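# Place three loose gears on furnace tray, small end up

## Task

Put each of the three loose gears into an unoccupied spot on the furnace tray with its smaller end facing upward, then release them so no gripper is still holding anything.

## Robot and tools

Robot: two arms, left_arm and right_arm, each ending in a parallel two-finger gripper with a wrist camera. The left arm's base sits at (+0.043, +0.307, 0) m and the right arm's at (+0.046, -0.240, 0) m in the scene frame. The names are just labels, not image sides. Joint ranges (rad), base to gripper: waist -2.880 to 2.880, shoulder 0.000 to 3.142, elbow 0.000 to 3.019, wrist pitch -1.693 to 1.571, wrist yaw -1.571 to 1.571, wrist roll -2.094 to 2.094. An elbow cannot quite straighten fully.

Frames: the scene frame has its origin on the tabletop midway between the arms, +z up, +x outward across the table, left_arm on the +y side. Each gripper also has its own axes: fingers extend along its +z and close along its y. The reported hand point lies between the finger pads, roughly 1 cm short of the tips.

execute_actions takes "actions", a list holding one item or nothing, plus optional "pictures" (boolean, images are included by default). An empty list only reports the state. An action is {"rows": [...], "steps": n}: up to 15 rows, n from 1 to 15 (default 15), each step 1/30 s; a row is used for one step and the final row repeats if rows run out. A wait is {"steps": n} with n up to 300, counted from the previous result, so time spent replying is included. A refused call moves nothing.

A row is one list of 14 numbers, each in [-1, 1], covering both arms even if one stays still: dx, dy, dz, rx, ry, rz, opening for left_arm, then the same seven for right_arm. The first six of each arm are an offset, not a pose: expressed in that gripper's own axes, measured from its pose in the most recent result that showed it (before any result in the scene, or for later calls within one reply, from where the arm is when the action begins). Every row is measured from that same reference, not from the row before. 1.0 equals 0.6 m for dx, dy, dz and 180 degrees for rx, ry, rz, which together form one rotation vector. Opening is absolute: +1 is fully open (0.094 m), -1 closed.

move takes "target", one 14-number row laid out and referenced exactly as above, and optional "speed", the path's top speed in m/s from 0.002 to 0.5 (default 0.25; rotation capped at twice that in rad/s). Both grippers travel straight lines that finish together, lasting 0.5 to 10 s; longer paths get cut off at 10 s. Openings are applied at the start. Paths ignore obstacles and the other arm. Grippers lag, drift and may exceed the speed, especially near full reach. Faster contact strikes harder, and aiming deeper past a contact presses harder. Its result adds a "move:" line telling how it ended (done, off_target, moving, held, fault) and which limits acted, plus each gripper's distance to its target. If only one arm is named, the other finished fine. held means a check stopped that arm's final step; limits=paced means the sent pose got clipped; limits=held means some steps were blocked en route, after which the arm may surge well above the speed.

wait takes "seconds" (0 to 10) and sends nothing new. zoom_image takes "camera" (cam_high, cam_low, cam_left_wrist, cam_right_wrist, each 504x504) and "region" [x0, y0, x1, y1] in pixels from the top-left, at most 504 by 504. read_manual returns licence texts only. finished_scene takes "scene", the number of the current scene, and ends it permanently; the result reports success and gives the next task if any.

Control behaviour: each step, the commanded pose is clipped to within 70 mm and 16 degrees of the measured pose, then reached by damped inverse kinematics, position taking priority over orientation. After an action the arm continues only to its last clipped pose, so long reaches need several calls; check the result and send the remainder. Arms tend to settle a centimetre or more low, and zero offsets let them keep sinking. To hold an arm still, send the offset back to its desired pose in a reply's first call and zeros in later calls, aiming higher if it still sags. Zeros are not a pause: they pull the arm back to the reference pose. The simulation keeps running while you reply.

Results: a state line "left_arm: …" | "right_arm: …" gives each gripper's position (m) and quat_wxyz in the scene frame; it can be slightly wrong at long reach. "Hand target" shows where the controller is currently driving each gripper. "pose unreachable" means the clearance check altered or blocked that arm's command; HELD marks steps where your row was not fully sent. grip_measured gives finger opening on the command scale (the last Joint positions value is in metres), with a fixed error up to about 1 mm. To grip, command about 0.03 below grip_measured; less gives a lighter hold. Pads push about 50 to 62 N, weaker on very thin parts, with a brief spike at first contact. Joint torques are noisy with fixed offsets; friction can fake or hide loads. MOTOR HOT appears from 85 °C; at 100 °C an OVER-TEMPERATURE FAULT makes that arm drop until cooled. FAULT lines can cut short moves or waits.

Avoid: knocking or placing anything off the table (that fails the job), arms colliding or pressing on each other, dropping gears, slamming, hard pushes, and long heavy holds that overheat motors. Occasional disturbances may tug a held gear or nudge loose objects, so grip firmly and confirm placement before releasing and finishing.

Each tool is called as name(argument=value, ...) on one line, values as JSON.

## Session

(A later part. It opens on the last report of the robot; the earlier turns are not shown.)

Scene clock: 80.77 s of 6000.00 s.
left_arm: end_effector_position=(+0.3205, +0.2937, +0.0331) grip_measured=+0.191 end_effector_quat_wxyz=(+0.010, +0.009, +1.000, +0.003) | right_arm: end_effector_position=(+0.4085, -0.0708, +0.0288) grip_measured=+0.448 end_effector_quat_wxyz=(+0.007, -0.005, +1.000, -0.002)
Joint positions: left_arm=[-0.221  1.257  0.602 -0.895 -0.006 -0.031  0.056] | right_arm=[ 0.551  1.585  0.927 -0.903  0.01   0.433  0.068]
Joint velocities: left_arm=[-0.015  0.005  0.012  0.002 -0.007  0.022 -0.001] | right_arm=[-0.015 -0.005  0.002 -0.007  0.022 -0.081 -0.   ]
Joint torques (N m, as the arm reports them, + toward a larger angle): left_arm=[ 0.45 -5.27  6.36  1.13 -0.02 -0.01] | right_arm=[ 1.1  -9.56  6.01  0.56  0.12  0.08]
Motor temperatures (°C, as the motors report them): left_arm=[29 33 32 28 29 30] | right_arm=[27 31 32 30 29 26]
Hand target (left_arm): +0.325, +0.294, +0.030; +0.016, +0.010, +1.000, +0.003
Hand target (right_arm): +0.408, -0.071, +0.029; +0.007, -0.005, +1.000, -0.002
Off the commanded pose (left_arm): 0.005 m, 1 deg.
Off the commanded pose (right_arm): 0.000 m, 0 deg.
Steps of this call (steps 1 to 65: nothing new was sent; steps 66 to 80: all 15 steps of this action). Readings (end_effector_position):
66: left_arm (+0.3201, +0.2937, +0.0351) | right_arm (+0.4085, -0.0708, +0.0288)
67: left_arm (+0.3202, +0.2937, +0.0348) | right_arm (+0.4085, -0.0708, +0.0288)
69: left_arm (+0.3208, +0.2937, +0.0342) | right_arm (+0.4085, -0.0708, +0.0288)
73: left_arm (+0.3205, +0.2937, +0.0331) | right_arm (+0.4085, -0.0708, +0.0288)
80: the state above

move(target=[0,0,0,0,0,0,0.45, -0.04,0.02,-0.17,0,0,0,0.5], speed=0.1)

Scene clock: 95.23 s of 6000.00 s.
left_arm: end_effector_position=(+0.3205, +0.2937, +0.0331) grip_measured=+0.448 end_effector_quat_wxyz=(+0.010, +0.009, +1.000, +0.003) | right_arm: end_effector_position=(+0.4130, -0.0685, +0.1040) grip_measured=+0.499 end_effector_quat_wxyz=(-0.022, -0.005, +1.000, -0.015)
Joint positions: left_arm=[-0.221  1.257  0.602 -0.895 -0.006 -0.031  0.068] | right_arm=[ 0.551  1.524  1.085 -1.184  0.009  0.433  0.07 ]
Joint velocities: left_arm=[ 0.015 -0.005 -0.007 -0.012 -0.007 -0.007 -0.   ] | right_arm=[-0.015 -0.015 -0.017 -0.012 -0.007  0.022 -0.001]
Joint torques (N m, as the arm reports them, + toward a larger angle): left_arm=[ 0.43 -5.98  6.44  0.29  0.01 -0.02] | right_arm=[  1.6  -10.31  10.51  -0.13   0.18   0.19]
Motor temperatures (°C, as the motors report them): left_arm=[29 32 32 28 29 30] | right_arm=[27 31 32 30 29 26]
Hand target (left_arm): +0.320, +0.294, +0.033; +0.010, +0.009, +1.000, +0.003
Hand target (right_arm): +0.430, -0.057, +0.131; +0.007, -0.005, +1.000, -0.002
Off the commanded pose (left_arm): 0.000 m, 0 deg.
Off the commanded pose (right_arm): 0.034 m, 4 deg.
After step 90, 10.03 s passed at rest.
move: off_target (right_arm)

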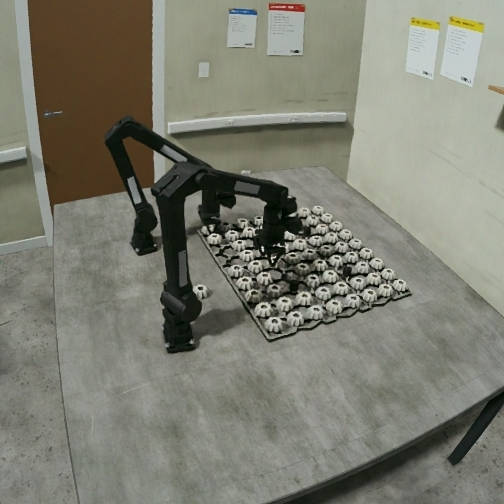

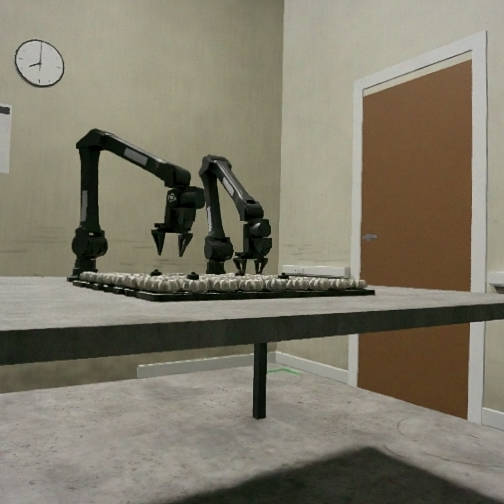

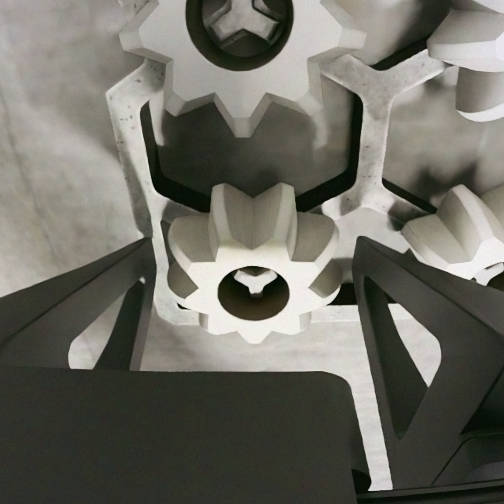

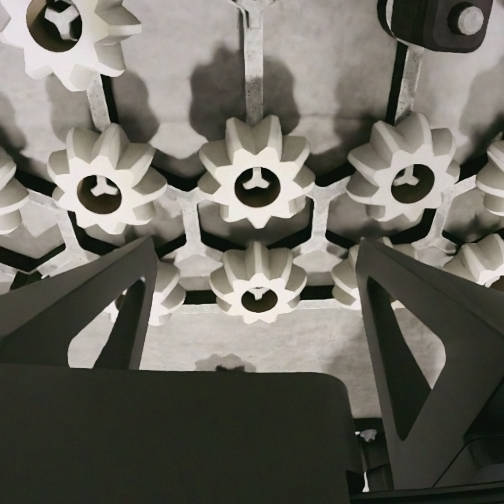

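move(target=[-0.035,0,-0.17,0,0,0,0.45, 0.39,0.035,0.04,-0.0095,-0.016,0,1], speed=0.15)

Scene clock: 99.80 s of 6000.00 s.
left_arm: end_effector_position=(+0.3207, +0.2937, +0.1131) grip_measured=+0.448 end_effector_quat_wxyz=(-0.015, +0.009, +1.000, +0.004) | right_arm: end_effector_position=(+0.1797, -0.0479, +0.0907) grip_measured=+1.000 end_effector_quat_wxyz=(+0.002, -0.011, +1.000, +0.003)
Joint positions: left_arm=[-0.221  1.158  0.766 -1.21  -0.006 -0.031  0.068] | right_arm=[ 1.074  1.021  0.61  -1.152  0.     0.945  0.094]
Joint velocities: left_arm=[-0.005 -0.015  0.012  0.002  0.037 -0.022  0.   ] | right_arm=[-0.015 -0.005  0.012  0.017  0.051  0.037  0.   ]
Joint torques (N m, as the arm reports them, + toward a larger angle): left_arm=[ 0.24 -6.51 11.05 -0.24  0.01 -0.05] | right_arm=[ 0.79 -2.86  6.45  0.    0.34  0.2 ]
Motor temperatures (°C, as the motors report them): left_arm=[29 32 32 28 29 30] | right_arm=[27 31 32 30 29 26]
Hand target (left_arm): +0.338, +0.292, +0.135; +0.011, +0.009, +1.000, +0.003
Hand target (right_arm): +0.177, -0.052, +0.090; +0.000, -0.005, +1.000, -0.002
Off the commanded pose (left_arm): 0.029 m, 3 deg.
Off the commanded pose (right_arm): 0.003 m, 1 deg.
move: off_target (left_arm)

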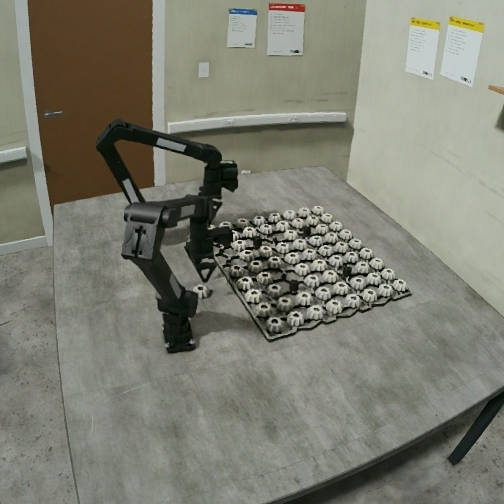

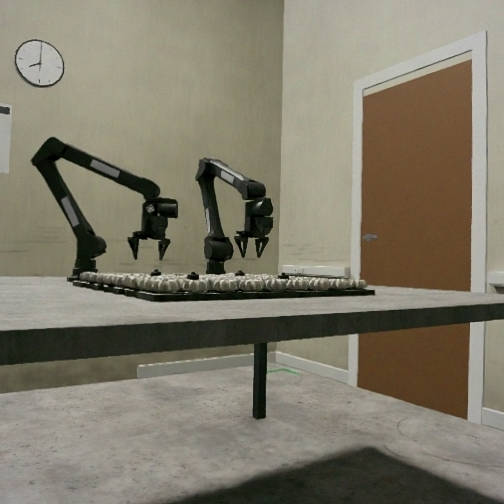

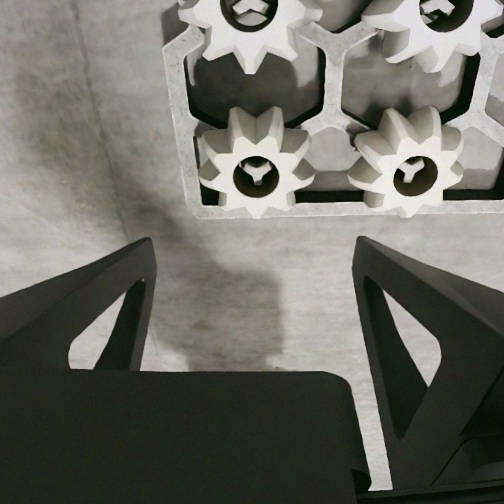

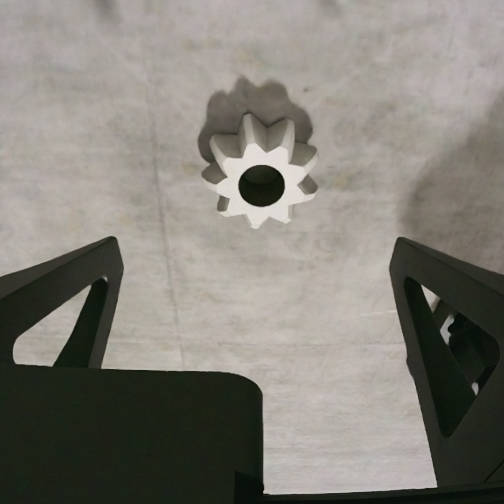

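move(target=[0.033,0.21,-0.07,0,0,0,0.45, -0.003,-0.005,0.133,0,0,0,1], speed=0.08)

Scene clock: 105.40 s of 6000.00 s.
left_arm: end_effector_position=(+0.2889, +0.4095, +0.1364) grip_measured=+0.448 end_effector_quat_wxyz=(-0.035, +0.006, +0.999, -0.005) | right_arm: end_effector_position=(+0.1809, -0.0502, +0.0149) grip_measured=+1.000 end_effector_quat_wxyz=(+0.003, -0.010, +1.000, +0.003)
Joint positions: left_arm=[ 0.215  1.127  0.807 -1.32  -0.017  0.397  0.068] | right_arm=[ 1.064  1.174  0.476 -0.866  0.     0.937  0.094]
Joint velocities: left_arm=[ 0.005 -0.005 -0.007  0.002  0.007  0.037 -0.001] | right_arm=[-0.005 -0.005 -0.012 -0.002 -0.022  0.022  0.   ]
Joint torques (N m, as the arm reports them, + toward a larger angle): left_arm=[ 0.86 -5.4  11.28 -0.32  0.02  0.11] | right_arm=[-0.16 -2.87  5.25  1.13  0.16  0.01]
Motor temperatures (°C, as the motors report them): left_arm=[29 32 33 28 29 30] | right_arm=[27 31 32 30 29 26]
Hand target (left_arm): +0.304, +0.417, +0.157; -0.013, +0.009, +1.000, +0.004
Hand target (right_arm): +0.182, -0.052, +0.011; +0.003, -0.011, +1.000, +0.003
Off the commanded pose (left_arm): 0.028 m, 3 deg.
Off the commanded pose (right_arm): 0.004 m, 0 deg.
After step 90, 0.47 s passed at rest.
move: off_target (left_arm)

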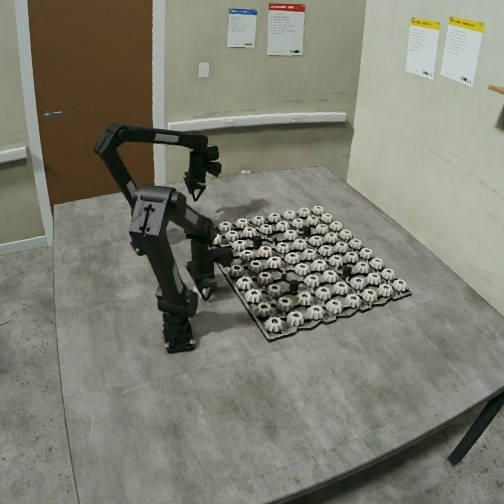

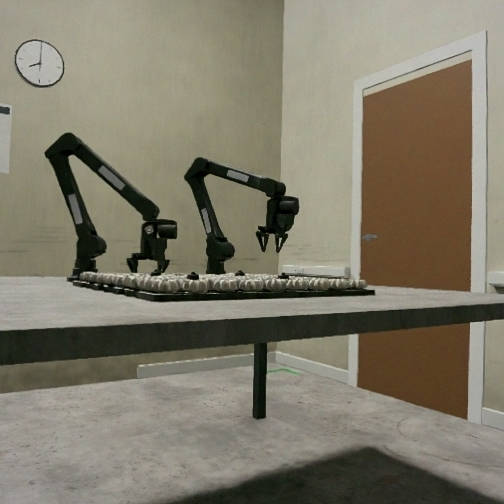

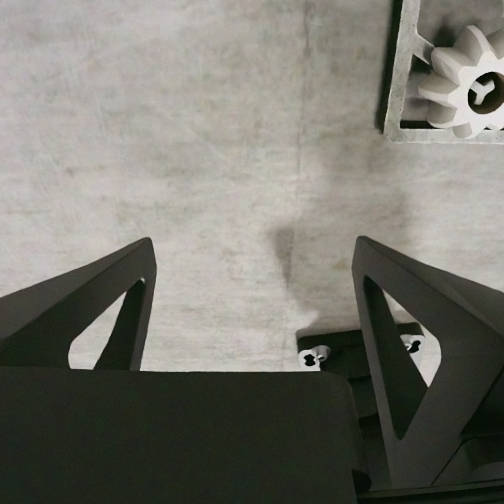

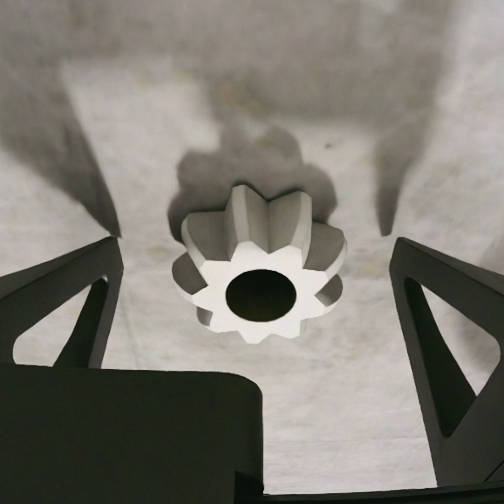

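move(target=[0,0,0,0,0,0,0.45, 0,0,0,0,0,0,0.15])

move(target=[0,0,0,0,0,0,0.45, 0,0,-0.17,0,0,0,0.15], speed=0.15)

Scene clock: 108.53 s of 6000.00 s.
left_arm: end_effector_position=(+0.2889, +0.4095, +0.1364) grip_measured=+0.448 end_effector_quat_wxyz=(-0.035, +0.007, +0.999, -0.005) | right_arm: end_effector_position=(+0.1809, -0.0502, +0.0149) grip_measured=+0.179 end_effector_quat_wxyz=(+0.003, -0.010, +1.000, +0.003)
Joint positions: left_arm=[ 0.215  1.127  0.807 -1.32  -0.017  0.401  0.068] | right_arm=[ 1.064  1.174  0.476 -0.866  0.     0.937  0.055]
Joint velocities: left_arm=[-0.015 -0.015 -0.007  0.002  0.022  0.007 -0.001] | right_arm=[-0.005 -0.024 -0.002  0.007  0.022  0.007 -0.   ]
Joint torques (N m, as the arm reports them, + toward a larger angle): left_arm=[ 0.43 -5.44  7.54  0.14  0.03 -0.04] | right_arm=[ 0.9  -3.7   5.85  0.51  0.2   0.13]
Motor temperatures (°C, as the motors report them): left_arm=[29 32 34 28 29 30] | right_arm=[27 31 32 30 29 26]
Hand target (left_arm): +0.289, +0.410, +0.136; -0.035, +0.006, +0.999, -0.005
Hand target (right_arm): +0.181, -0.050, +0.015; +0.003, -0.009, +1.000, +0.003
Off the commanded pose (left_arm): 0.000 m, 0 deg.
Off the commanded pose (right_arm): 0.000 m, 0 deg.
move: done

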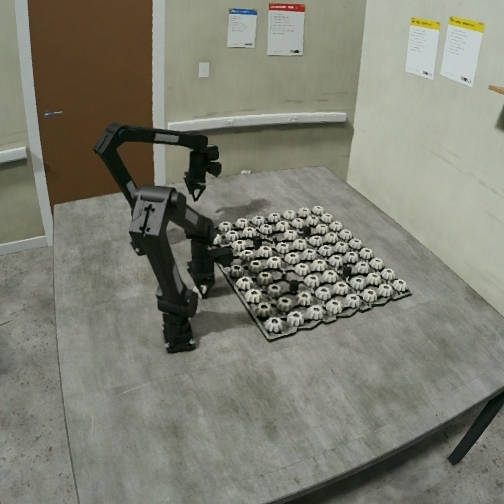

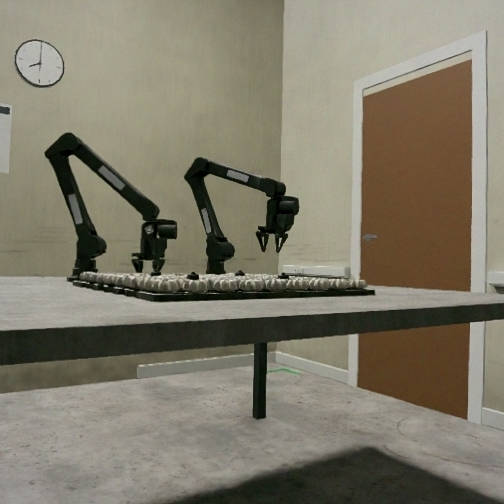

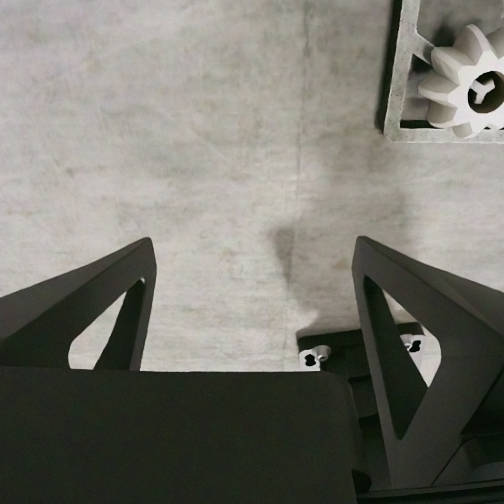

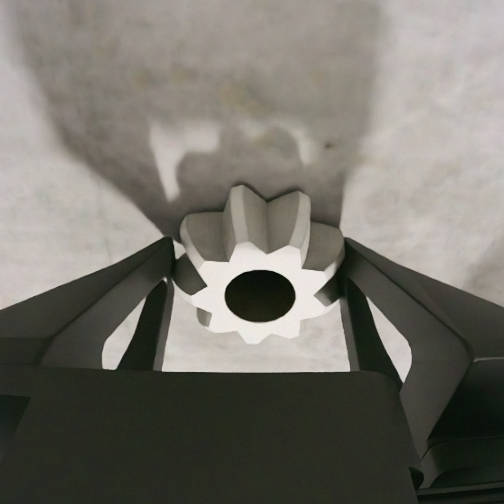

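Scene clock: 109.63 s of 6000.00 s.
left_arm: end_effector_position=(+0.2889, +0.4095, +0.1364) grip_measured=+0.448 end_effector_quat_wxyz=(-0.035, +0.007, +0.999, -0.005) | right_arm: end_effector_position=(+0.1669, -0.0701, +0.0887) grip_measured=+0.179 end_effector_quat_wxyz=(-0.017, -0.010, +1.000, -0.024)
Joint positions: left_arm=[ 0.215  1.127  0.807 -1.32  -0.017  0.401  0.068] | right_arm=[ 1.064  0.994  0.588 -1.224  0.     0.937  0.055]
Joint velocities: left_arm=[ 0.005 -0.005 -0.017 -0.002  0.007 -0.051  0.   ] | right_arm=[-0.005 -0.015 -0.002 -0.032 -0.022 -0.066 -0.   ]
Joint torques (N m, as the arm reports them, + toward a larger angle): left_arm=[ 0.41 -5.41  7.54  0.12  0.03 -0.02] | right_arm=[ 1.36 -3.08 11.07 -0.08  0.19  0.18]
Motor temperatures (°C, as the motors report them): left_arm=[29 32 33 28 29 30] | right_arm=[27 31 32 30 29 26]
Hand target (left_arm): +0.289, +0.410, +0.136; -0.035, +0.007, +0.999, -0.005
Hand target (right_arm): +0.180, -0.050, +0.116; +0.002, -0.010, +1.000, +0.003
Off the commanded pose (left_arm): 0.000 m, 0 deg.
Off the commanded pose (right_arm): 0.037 m, 4 deg.
move: off_target (right_arm)

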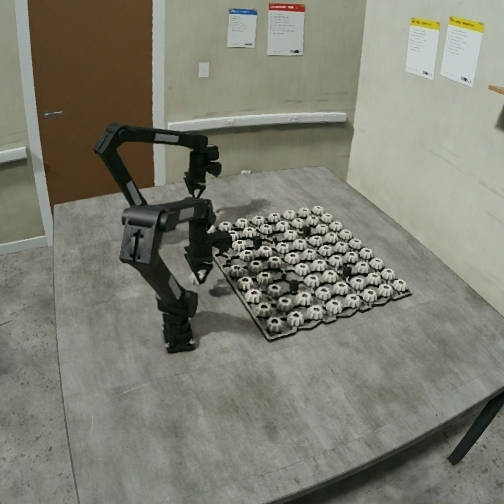

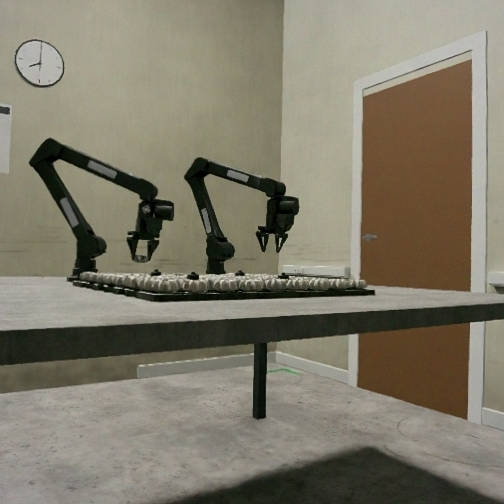

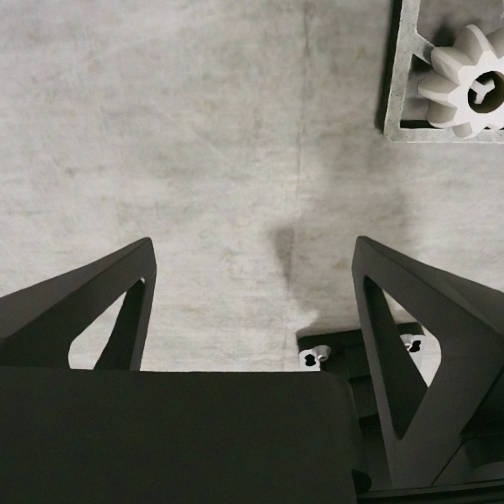

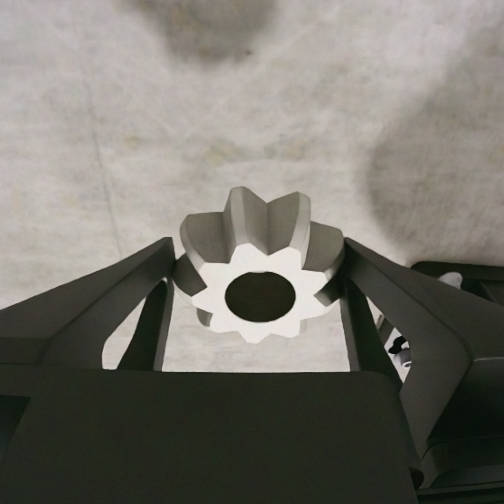

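move(target=[0,0,0,0,0,0,0.45, -0.563,-0.002,-0.163,-0.025,-0.032,0,0.13], speed=0.2)

Scene clock: 114.70 s of 6000.00 s.
left_arm: end_effector_position=(+0.2889, +0.4095, +0.1364) grip_measured=+0.448 end_effector_quat_wxyz=(-0.035, +0.007, +0.999, -0.005) | right_arm: end_effector_position=(+0.4845, -0.0659, +0.1431) grip_measured=+0.179 end_effector_quat_wxyz=(+0.003, -0.007, +1.000, +0.004)
Joint positions: left_arm=[ 0.215  1.127  0.807 -1.32  -0.017  0.401  0.068] | right_arm=[ 0.486  1.614  1.303 -1.252 -0.005  0.365  0.055]
Joint velocities: left_arm=[ 0.005 -0.005 -0.007 -0.002  0.022 -0.037  0.   ] | right_arm=[-0.015 -0.005  0.017 -0.007 -0.081 -0.007  0.   ]
Joint torques (N m, as the arm reports them, + toward a larger angle): left_arm=[ 0.41 -5.43  7.53  0.12  0.03 -0.02] | right_arm=[  0.08 -11.89  11.99   0.14   0.04  -0.05]
Motor temperatures (°C, as the motors report them): left_arm=[29 32 33 28 29 30] | right_arm=[27 31 33 30 29 26]
Hand target (left_arm): +0.289, +0.410, +0.136; -0.035, +0.007, +0.999, -0.005
Hand target (right_arm): +0.507, -0.058, +0.176; +0.036, -0.011, +0.999, +0.018
Off the commanded pose (left_arm): 0.000 m, 0 deg.
Off the commanded pose (right_arm): 0.040 m, 4 deg.
move: off_target (right_arm)

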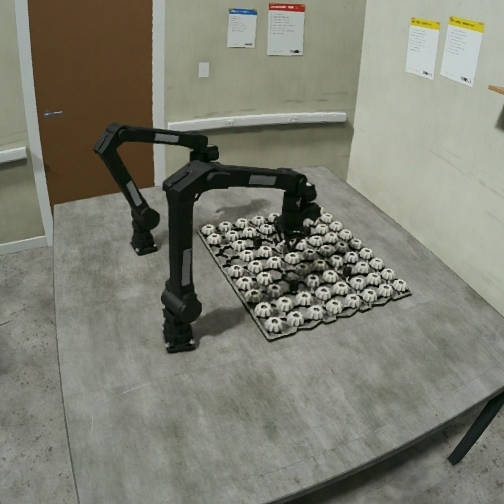

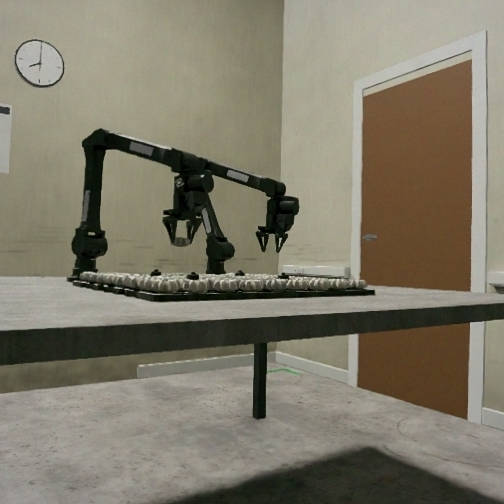

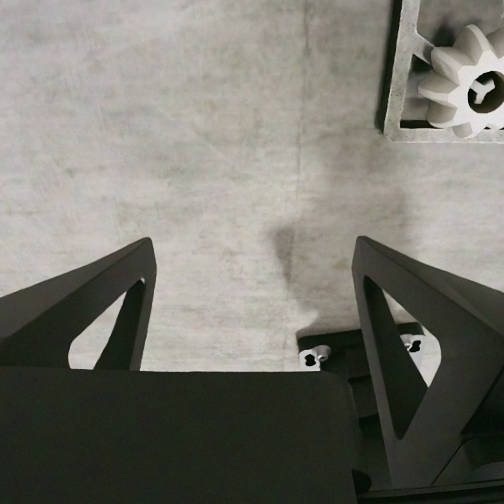

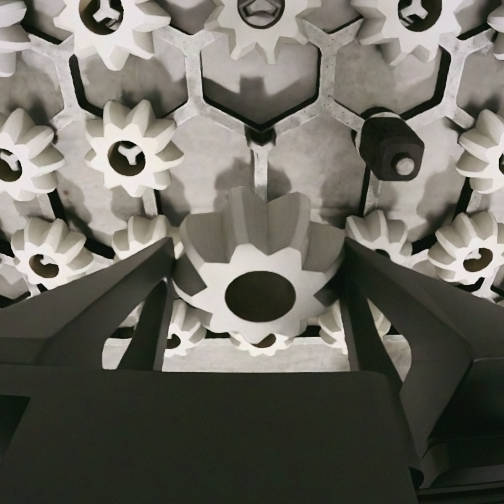

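move(target=[0,0,0,0,0,0,0.45, -0.008,0,0.13,-0.0025,-0.007,0,0.13], speed=0.08)

Scene clock: 121.40 s of 6000.00 s.
left_arm: end_effector_position=(+0.2889, +0.4095, +0.1364) grip_measured=+0.448 end_effector_quat_wxyz=(-0.035, +0.007, +0.999, -0.005) | right_arm: end_effector_position=(+0.4829, -0.0666, +0.0600) grip_measured=+0.179 end_effector_quat_wxyz=(+0.001, -0.007, +1.000, +0.003)
Joint positions: left_arm=[ 0.215  1.127  0.807 -1.32  -0.017  0.401  0.068] | right_arm=[ 0.486  1.701  1.176 -1.042 -0.005  0.363  0.055]
Joint velocities: left_arm=[ 0.005 -0.005 -0.017  0.002 -0.007  0.007  0.   ] | right_arm=[-0.005 -0.005  0.012 -0.012 -0.081  0.051  0.001]
Joint torques (N m, as the arm reports them, + toward a larger angle): left_arm=[ 0.43 -5.42  7.53  0.13  0.03 -0.02] | right_arm=[  0.09 -12.04   6.85   1.07   0.15   0.08]
Motor temperatures (°C, as the motors report them): left_arm=[29 32 33 28 29 30] | right_arm=[27 31 34 30 29 26]
Hand target (left_arm): +0.289, +0.410, +0.136; -0.035, +0.007, +0.999, -0.005
Hand target (right_arm): +0.489, -0.067, +0.066; +0.014, -0.007, +1.000, +0.008
Off the commanded pose (left_arm): 0.000 m, 0 deg.
Off the commanded pose (right_arm): 0.009 m, 2 deg.
After step 90, 2.33 s passed at rest.
move: done

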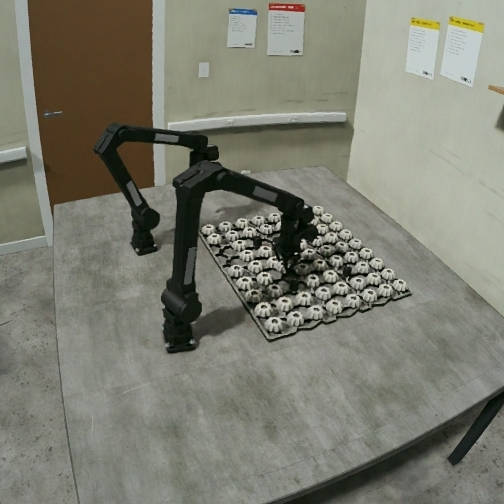

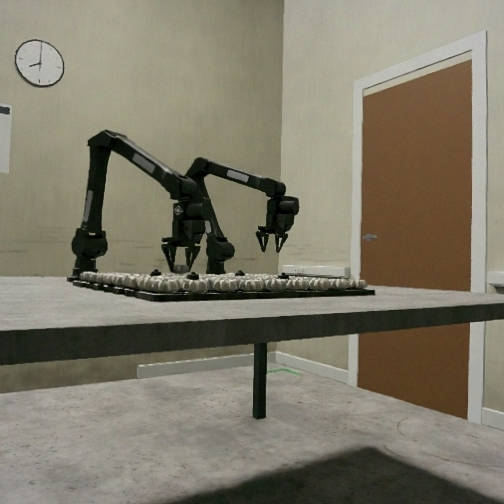

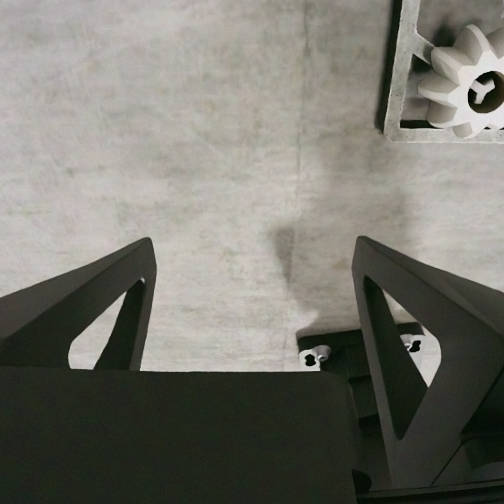

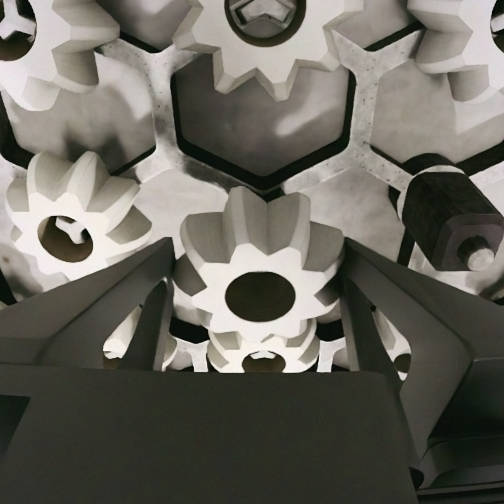

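execute_actions(actions=[{"rows": [[0,0,0,0,0,0,0.45,-0.010,-0.004,-0.010,-0.003,-0.008,0,0.13],[0,0,0,0,0,0,0.45,-0.010,-0.008,-0.010,-0.003,-0.008,0,0.13],[0,0,0,0,0,0,0.45,-0.010,-0.0125,-0.010,-0.003,-0.008,0,0.13]], "steps": 12}], pictures=false)

Scene clock: 127.17 s of 6000.00 s.
left_arm: end_effector_position=(+0.2889, +0.4095, +0.1364) grip_measured=+0.448 end_effector_quat_wxyz=(-0.035, +0.007, +0.999, -0.005) | right_arm: end_effector_position=(+0.4852, -0.0726, +0.0600) grip_measured=+0.179 end_effector_quat_wxyz=(+0.001, -0.004, +1.000, +0.003)
Joint positions: left_arm=[ 0.215  1.127  0.807 -1.32  -0.017  0.401  0.068] | right_arm=[ 0.472  1.701  1.176 -1.042 -0.005  0.355  0.055]
Joint velocities: left_arm=[-0.005 -0.005  0.002 -0.002 -0.007  0.081 -0.001] | right_arm=[-0.015  0.005  0.017  0.002 -0.022  0.022  0.001]
Joint torques (N m, as the arm reports them, + toward a larger angle): left_arm=[ 0.42 -5.42  7.54  0.13  0.03 -0.02] | right_arm=[  0.34 -13.05   6.19   1.17   0.13   0.  ]
Motor temperatures (°C, as the motors report them): left_arm=[29 32 33 28 29 30] | right_arm=[27 31 33 30 29 26]
Hand target (left_arm): +0.289, +0.410, +0.136; -0.035, +0.007, +0.999, -0.005
Hand target (right_arm): +0.489, -0.074, +0.066; +0.014, -0.007, +1.000, +0.008
Off the commanded pose (left_arm): 0.000 m, 0 deg.
Off the commanded pose (right_arm): 0.007 m, 2 deg.
Steps of this call (steps 1 to 90: nothing new was sent; then 2.37 s passed at rest; steps 91 to 102: all 12 steps of this action). Readings (end_effector_position):
91: left_arm (+0.2889, +0.4095, +0.1364) | right_arm (+0.4829, -0.0666, +0.0600)
92: left_arm (+0.2889, +0.4095, +0.1364) | right_arm (+0.4830, -0.0667, +0.0600)
94: left_arm (+0.2889, +0.4095, +0.1364) | right_arm (+0.4834, -0.0677, +0.0600)
98: left_arm (+0.2889, +0.4095, +0.1364) | right_arm (+0.4847, -0.0712, +0.0600)
102: the state above

execute_actions(actions=[{"rows": [[0,0,0,0,0,0,0.45,-0.0063,0.002,-0.010,-0.003,-0.008,0,0.13],[0,0,0,0,0,0,0.45,-0.0063,0.006,-0.010,-0.003,-0.008,0,0.13],[0,0,0,0,0,0,0.45,-0.0063,0.009,-0.010,-0.003,-0.008,0,0.13],[0,0,0,0,0,0,0.45,-0.0063,0.011,-0.010,-0.003,-0.008,0,0.13],[0,0,0,0,0,0,0.45,-0.0063,0.013,-0.010,-0.003,-0.008,0,0.13],[0,0,0,0,0,0,0.45,-0.0063,0.0145,-0.010,-0.003,-0.008,0,0.13]], "steps": 15}])

Scene clock: 132.67 s of 6000.00 s.
left_arm: end_effector_position=(+0.2889, +0.4095, +0.1364) grip_measured=+0.448 end_effector_quat_wxyz=(-0.035, +0.007, +0.999, -0.005) | right_arm: end_effector_position=(+0.4839, -0.0692, +0.0600) grip_measured=+0.179 end_effector_quat_wxyz=(+0.001, -0.007, +1.000, +0.003)
Joint positions: left_arm=[ 0.215  1.127  0.807 -1.32  -0.017  0.401  0.068] | right_arm=[ 0.48   1.701  1.176 -1.042 -0.005  0.358  0.055]
Joint velocities: left_arm=[-0.005 -0.005 -0.007  0.007  0.022 -0.007  0.   ] | right_arm=[ 0.024 -0.005  0.007  0.002  0.007  0.066  0.   ]
Joint torques (N m, as the arm reports them, + toward a larger angle): left_arm=[ 0.42 -5.42  7.54  0.13  0.03 -0.02] | right_arm=[  1.16 -12.51   7.     0.94   0.16   0.19]
Motor temperatures (°C, as the motors report them): left_arm=[29 32 33 28 29 30] | right_arm=[27 31 33 30 29 26]
Hand target (left_arm): +0.289, +0.410, +0.136; -0.035, +0.007, +0.999, -0.005
Hand target (right_arm): +0.489, -0.064, +0.066; +0.013, -0.004, +1.000, +0.008
Off the commanded pose (left_arm): 0.000 m, 0 deg.
Off the commanded pose (right_arm): 0.009 m, 2 deg.
Steps of this call (steps 1 to 90: nothing new was sent; then 2.00 s passed at rest; steps 91 to 105: all 15 steps of this action). Readings (end_effector_position):
91: left_arm (+0.2889, +0.4095, +0.1364) | right_arm (+0.4852, -0.0726, +0.0600)
92: left_arm (+0.2889, +0.4095, +0.1364) | right_arm (+0.4852, -0.0726, +0.0600)
94: left_arm (+0.2889, +0.4095, +0.1364) | right_arm (+0.4852, -0.0724, +0.0600)
98: left_arm (+0.2889, +0.4095, +0.1364) | right_arm (+0.4847, -0.0712, +0.0600)
105: the state above

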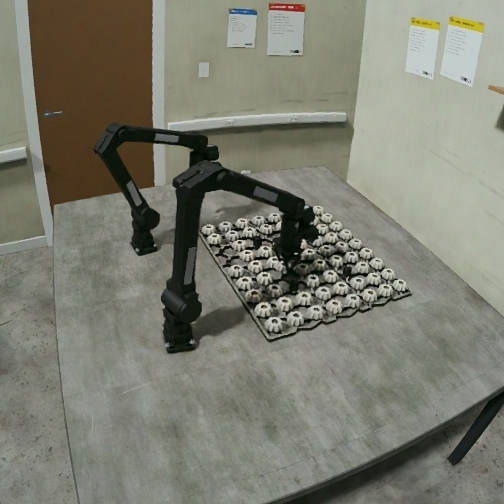

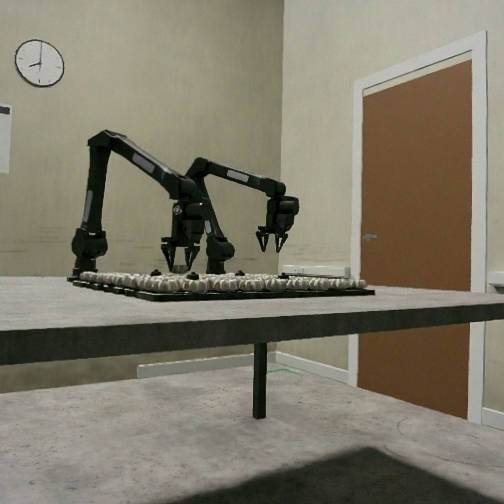

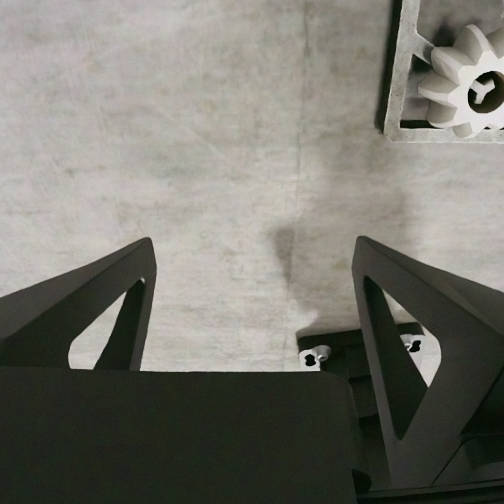

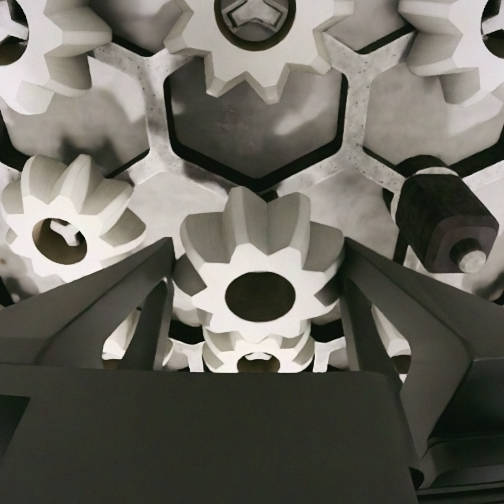

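execute_actions(actions=[{"rows": [[0,0,0,0,0,0,0.45,-0.009,0.0035,-0.0095,-0.003,-0.008,0,0.13],[0,0,0,0,0,0,0.45,-0.009,0.0035,-0.007,-0.003,-0.008,0,0.13],[0,0,0,0,0,0,0.45,-0.009,0.0035,-0.0045,-0.003,-0.008,0,0.13],[0,0,0,0,0,0,0.45,-0.009,0.0035,-0.002,-0.003,-0.008,0,0.13],[0,0,0,0,0,0,0.45,-0.009,0.0035,0.0005,-0.003,-0.008,0,0.13],[0,0,0,0,0,0,0.45,-0.009,0.0035,0.003,-0.003,-0.008,0,0.13],[0,0,0,0,0,0,0.45,-0.009,0.0035,0.0055,-0.003,-0.008,0,0.13],[0,0,0,0,0,0,0.45,-0.009,0.0035,0.008,-0.003,-0.008,0,0.13],[0,0,0,0,0,0,0.45,-0.009,0.0035,0.0105,-0.003,-0.008,0,0.13],[0,0,0,0,0,0,0.45,-0.009,0.0035,0.013,-0.003,-0.008,0,0.13],[0,0,0,0,0,0,0.45,-0.009,0.0035,0.0155,-0.003,-0.008,0,0.13],[0,0,0,0,0,0,0.45,-0.009,0.0035,0.018,-0.003,-0.008,0,0.13],[0,0,0,0,0,0,0.45,-0.009,0.0035,0.0205,-0.003,-0.008,0,0.13],[0,0,0,0,0,0,0.45,-0.009,0.0035,0.023,-0.003,-0.008,0,0.13],[0,0,0,0,0,0,0.45,-0.009,0.0035,0.025,-0.003,-0.008,0,0.13]], "steps": 15}], pictures=false)

wait(seconds=0.4)

Scene clock: 139.30 s of 6000.00 s.
left_arm: end_effector_position=(+0.2889, +0.4095, +0.1364) grip_measured=+0.448 end_effector_quat_wxyz=(-0.035, +0.007, +0.999, -0.005) | right_arm: end_effector_position=(+0.4855, -0.0686, +0.0470) grip_measured=+0.179 end_effector_quat_wxyz=(+0.006, -0.006, +1.000, +0.005)
Joint positions: left_arm=[ 0.215  1.127  0.807 -1.32  -0.017  0.401  0.068] | right_arm=[ 0.48   1.717  1.158 -0.998 -0.005  0.359  0.055]
Joint velocities: left_arm=[ 0.005 -0.015  0.012 -0.002 -0.007 -0.037 -0.001] | right_arm=[-0.015  0.083 -0.095  0.11  -0.066 -0.051  0.001]
Joint torques (N m, as the arm reports them, + toward a larger angle): left_arm=[ 0.41 -5.41  7.54  0.13  0.03 -0.02] | right_arm=[  0.51 -12.2    6.47   1.11   0.16   0.1 ]
Motor temperatures (°C, as the motors report them): left_arm=[29 32 33 28 29 30] | right_arm=[27 31 33 30 29 26]
Hand target (left_arm): +0.289, +0.410, +0.136; -0.035, +0.007, +0.999, -0.005
Hand target (right_arm): +0.489, -0.067, +0.045; +0.013, -0.007, +1.000, +0.008
Off the commanded pose (left_arm): 0.000 m, 0 deg.
Off the commanded pose (right_arm): 0.005 m, 1 deg.
Steps of this call (steps 1 to 90: nothing new was sent; then 3.13 s passed at rest; steps 91 to 105: all 15 steps of this action). Readings (end_effector_position):
91: left_arm (+0.2889, +0.4095, +0.1364) | right_arm (+0.4839, -0.0692, +0.0600)
92: left_arm (+0.2889, +0.4095, +0.1364) | right_arm (+0.4839, -0.0692, +0.0600)
94: left_arm (+0.2889, +0.4095, +0.1364) | right_arm (+0.4847, -0.0689, +0.0600)
98: left_arm (+0.2889, +0.4095, +0.1364) | right_arm (+0.4874, -0.0679, +0.0589)
105: the state above

Scene clock: 139.70 s of 6000.00 s.
left_arm: end_effector_position=(+0.2889, +0.4095, +0.1364) grip_measured=+0.448 end_effector_quat_wxyz=(-0.035, +0.007, +0.999, -0.005) | right_arm: end_effector_position=(+0.4838, -0.0693, +0.0402) grip_measured=+0.179 end_effector_quat_wxyz=(+0.001, -0.006, +1.000, +0.003)
Joint positions: left_arm=[ 0.215  1.127  0.807 -1.32  -0.017  0.401  0.068] | right_arm=[ 0.48   1.728  1.152 -0.99  -0.005  0.359  0.055]
Joint velocities: left_arm=[-0.034 -0.005 -0.007 -0.002 -0.007 -0.022  0.001] | right_arm=[ 0.005 -0.024 -0.022 -0.002  0.037  0.037 -0.001]
Joint torques (N m, as the arm reports them, + toward a larger angle): left_arm=[ 0.43 -5.44  7.54  0.13  0.03 -0.02] | right_arm=[  0.82 -12.53   6.47   1.1    0.13   0.07]
Motor temperatures (°C, as the motors report them): left_arm=[29 32 33 28 29 30] | right_arm=[27 31 33 30 29 26]
Hand target (left_arm): +0.289, +0.410, +0.136; -0.035, +0.007, +0.999, -0.005
Hand target (right_arm): +0.489, -0.067, +0.045; +0.013, -0.007, +1.000, +0.008
Off the commanded pose (left_arm): 0.000 m, 0 deg.
Off the commanded pose (right_arm): 0.008 m, 1 deg.
Steps of this call (steps 1 to 12: nothing new was sent). Readings (end_effector_position):
1: left_arm (+0.2889, +0.4095, +0.1364) | right_arm (+0.4851, -0.0688, +0.0450)
2: left_arm (+0.2889, +0.4095, +0.1364) | right_arm (+0.4847, -0.0689, +0.0433)
4: left_arm (+0.2889, +0.4095, +0.1364) | right_arm (+0.4838, -0.0693, +0.0410)
8: left_arm (+0.2889, +0.4095, +0.1364) | right_arm (+0.4835, -0.0694, +0.0402)
12: the state above

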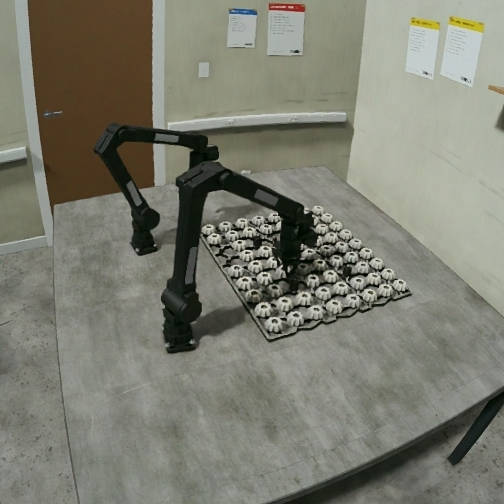

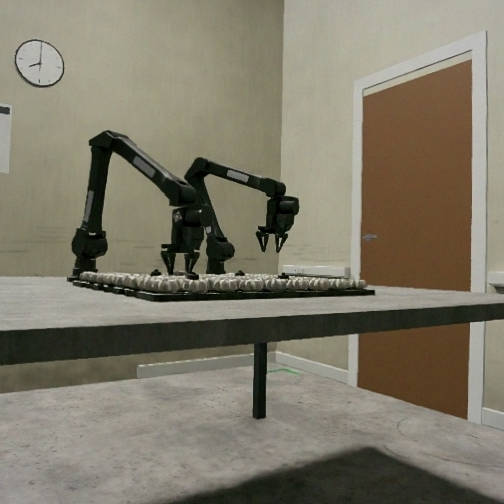

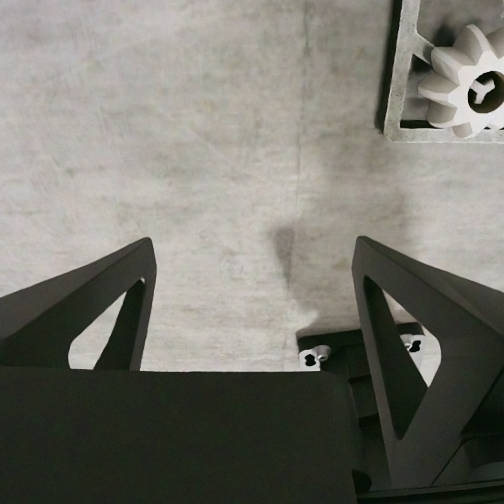

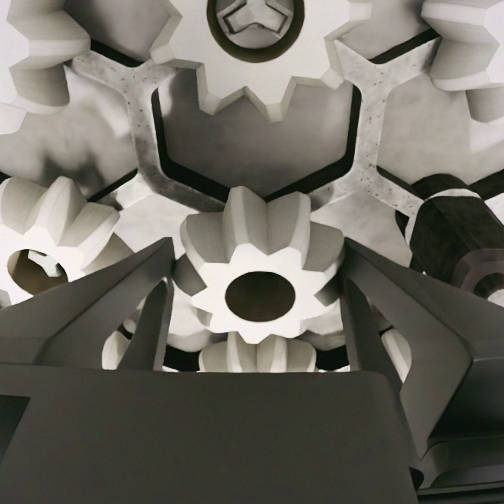

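execute_actions(actions=[{"rows": [[0,0,0,0,0,0,0.45,-0.009,0.0035,-0.007,-0.003,-0.008,0,0.13],[0,0,0,0,0,0,0.45,-0.009,0.0035,-0.005,-0.003,-0.008,0,0.13],[0,0,0,0,0,0,0.45,-0.009,0.0035,-0.003,-0.003,-0.008,0,0.13],[0,0,0,0,0,0,0.45,-0.009,0.0035,-0.001,-0.003,-0.008,0,0.13],[0,0,0,0,0,0,0.45,-0.009,0.0035,0.001,-0.003,-0.008,0,0.13],[0,0,0,0,0,0,0.45,-0.009,0.0035,0.003,-0.003,-0.008,0,0.13],[0,0,0,0,0,0,0.45,-0.009,0.0035,0.005,-0.003,-0.008,0,0.13],[0,0,0,0,0,0,0.45,-0.009,0.0035,0.007,-0.003,-0.008,0,0.13],[0,0,0,0,0,0,0.45,-0.009,0.0035,0.009,-0.003,-0.008,0,0.13],[0,0,0,0,0,0,0.45,-0.009,0.0035,0.011,-0.003,-0.008,0,0.13],[0,0,0,0,0,0,0.45,-0.009,0.0035,0.013,-0.003,-0.008,0,0.13],[0,0,0,0,0,0,0.45,-0.009,0.0035,0.015,-0.003,-0.008,0,0.13]], "steps": 15}], pictures=false)

wait(seconds=0.4)

Scene clock: 144.50 s of 6000.00 s.
left_arm: end_effector_position=(+0.2889, +0.4095, +0.1364) grip_measured=+0.448 end_effector_quat_wxyz=(-0.035, +0.007, +0.999, -0.005) | right_arm: end_effector_position=(+0.4852, -0.0687, +0.0302) grip_measured=+0.179 end_effector_quat_wxyz=(+0.005, -0.006, +1.000, +0.005)
Joint positions: left_arm=[ 0.215  1.127  0.807 -1.32  -0.017  0.401  0.068] | right_arm=[ 0.48   1.741  1.14  -0.956 -0.005  0.359  0.055]
Joint velocities: left_arm=[-0.024 -0.005 -0.002 -0.007 -0.022  0.022  0.001] | right_arm=[-0.015  0.005 -0.002 -0.002 -0.007 -0.037  0.   ]
Joint torques (N m, as the arm reports them, + toward a larger angle): left_arm=[ 0.42 -5.42  7.53  0.12  0.03 -0.02] | right_arm=[  1.37 -12.37   6.07   1.27   0.11   0.09]
Motor temperatures (°C, as the motors report them): left_arm=[29 32 33 28 29 30] | right_arm=[27 31 33 30 29 26]
Hand target (left_arm): +0.289, +0.410, +0.136; -0.035, +0.007, +0.999, -0.005
Hand target (right_arm): +0.489, -0.067, +0.031; +0.014, -0.006, +1.000, +0.008
Off the commanded pose (left_arm): 0.000 m, 0 deg.
Off the commanded pose (right_arm): 0.004 m, 1 deg.
Steps of this call (steps 1 to 90: nothing new was sent; then 1.30 s passed at rest; steps 91 to 105: all 15 steps of this action). Readings (end_effector_position):
91: left_arm (+0.2889, +0.4095, +0.1364) | right_arm (+0.4839, -0.0693, +0.0402)
92: left_arm (+0.2889, +0.4095, +0.1364) | right_arm (+0.4840, -0.0692, +0.0402)
94: left_arm (+0.2889, +0.4095, +0.1364) | right_arm (+0.4851, -0.0688, +0.0402)
98: left_arm (+0.2889, +0.4095, +0.1364) | right_arm (+0.4872, -0.0679, +0.0393)
105: the state above

Scene clock: 144.90 s of 6000.00 s.
left_arm: end_effector_position=(+0.2889, +0.4095, +0.1364) grip_measured=+0.448 end_effector_quat_wxyz=(-0.035, +0.007, +0.999, -0.005) | right_arm: end_effector_position=(+0.4854, -0.0687, +0.0302) grip_measured=+0.179 end_effector_quat_wxyz=(+0.006, -0.006, +1.000, +0.005)
Joint positions: left_arm=[ 0.215  1.127  0.807 -1.32  -0.017  0.401  0.068] | right_arm=[ 0.48   1.741  1.14  -0.955 -0.005  0.359  0.055]
Joint velocities: left_arm=[-0.024 -0.005  0.007 -0.007  0.007 -0.007  0.   ] | right_arm=[ 0.005 -0.005 -0.032 -0.007  0.022 -0.066 -0.   ]
Joint torques (N m, as the arm reports them, + toward a larger angle): left_arm=[ 0.45 -5.44  7.53  0.13  0.03 -0.02] | right_arm=[  0.33 -12.02   6.21   1.17   0.12   0.1 ]
Motor temperatures (°C, as the motors report them): left_arm=[29 32 33 28 29 30] | right_arm=[27 31 32 30 29 26]
Hand target (left_arm): +0.289, +0.410, +0.136; -0.035, +0.007, +0.999, -0.005
Hand target (right_arm): +0.489, -0.067, +0.031; +0.014, -0.006, +1.000, +0.008
Off the commanded pose (left_arm): 0.000 m, 0 deg.
Off the commanded pose (right_arm): 0.004 m, 1 deg.
Steps of this call (steps 1 to 12: nothing new was sent). Readings (end_effector_position):
1: left_arm (+0.2889, +0.4095, +0.1364) | right_arm (+0.4854, -0.0687, +0.0302)
2: left_arm (+0.2889, +0.4095, +0.1364) | right_arm (+0.4854, -0.0687, +0.0302)
4: left_arm (+0.2889, +0.4095, +0.1364) | right_arm (+0.4854, -0.0687, +0.0302)
8: left_arm (+0.2889, +0.4095, +0.1364) | right_arm (+0.4854, -0.0687, +0.0302)
12: the state above

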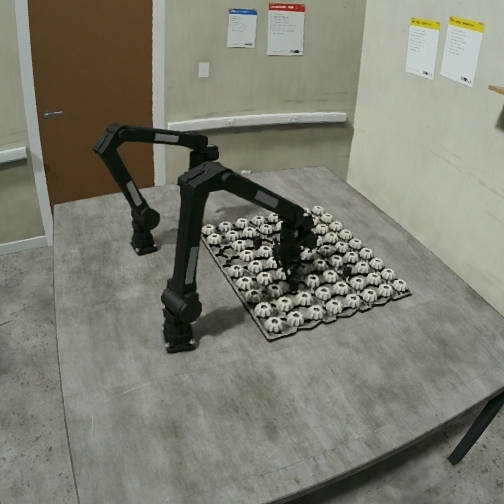

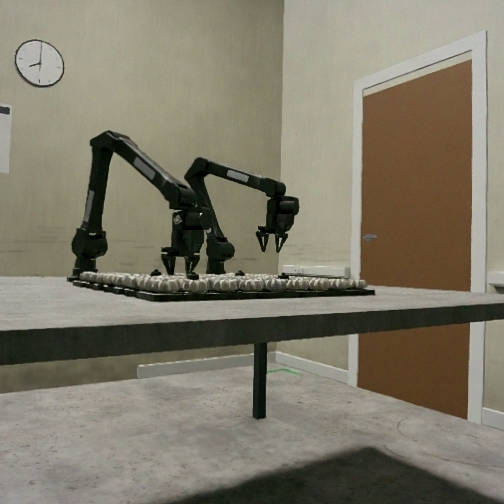

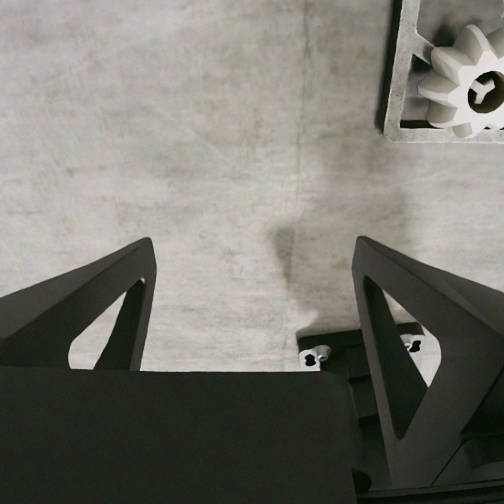

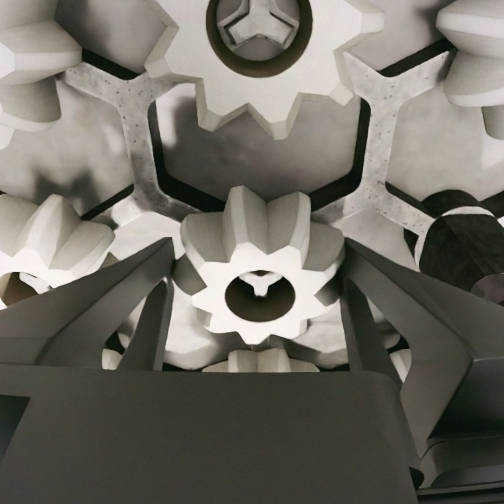

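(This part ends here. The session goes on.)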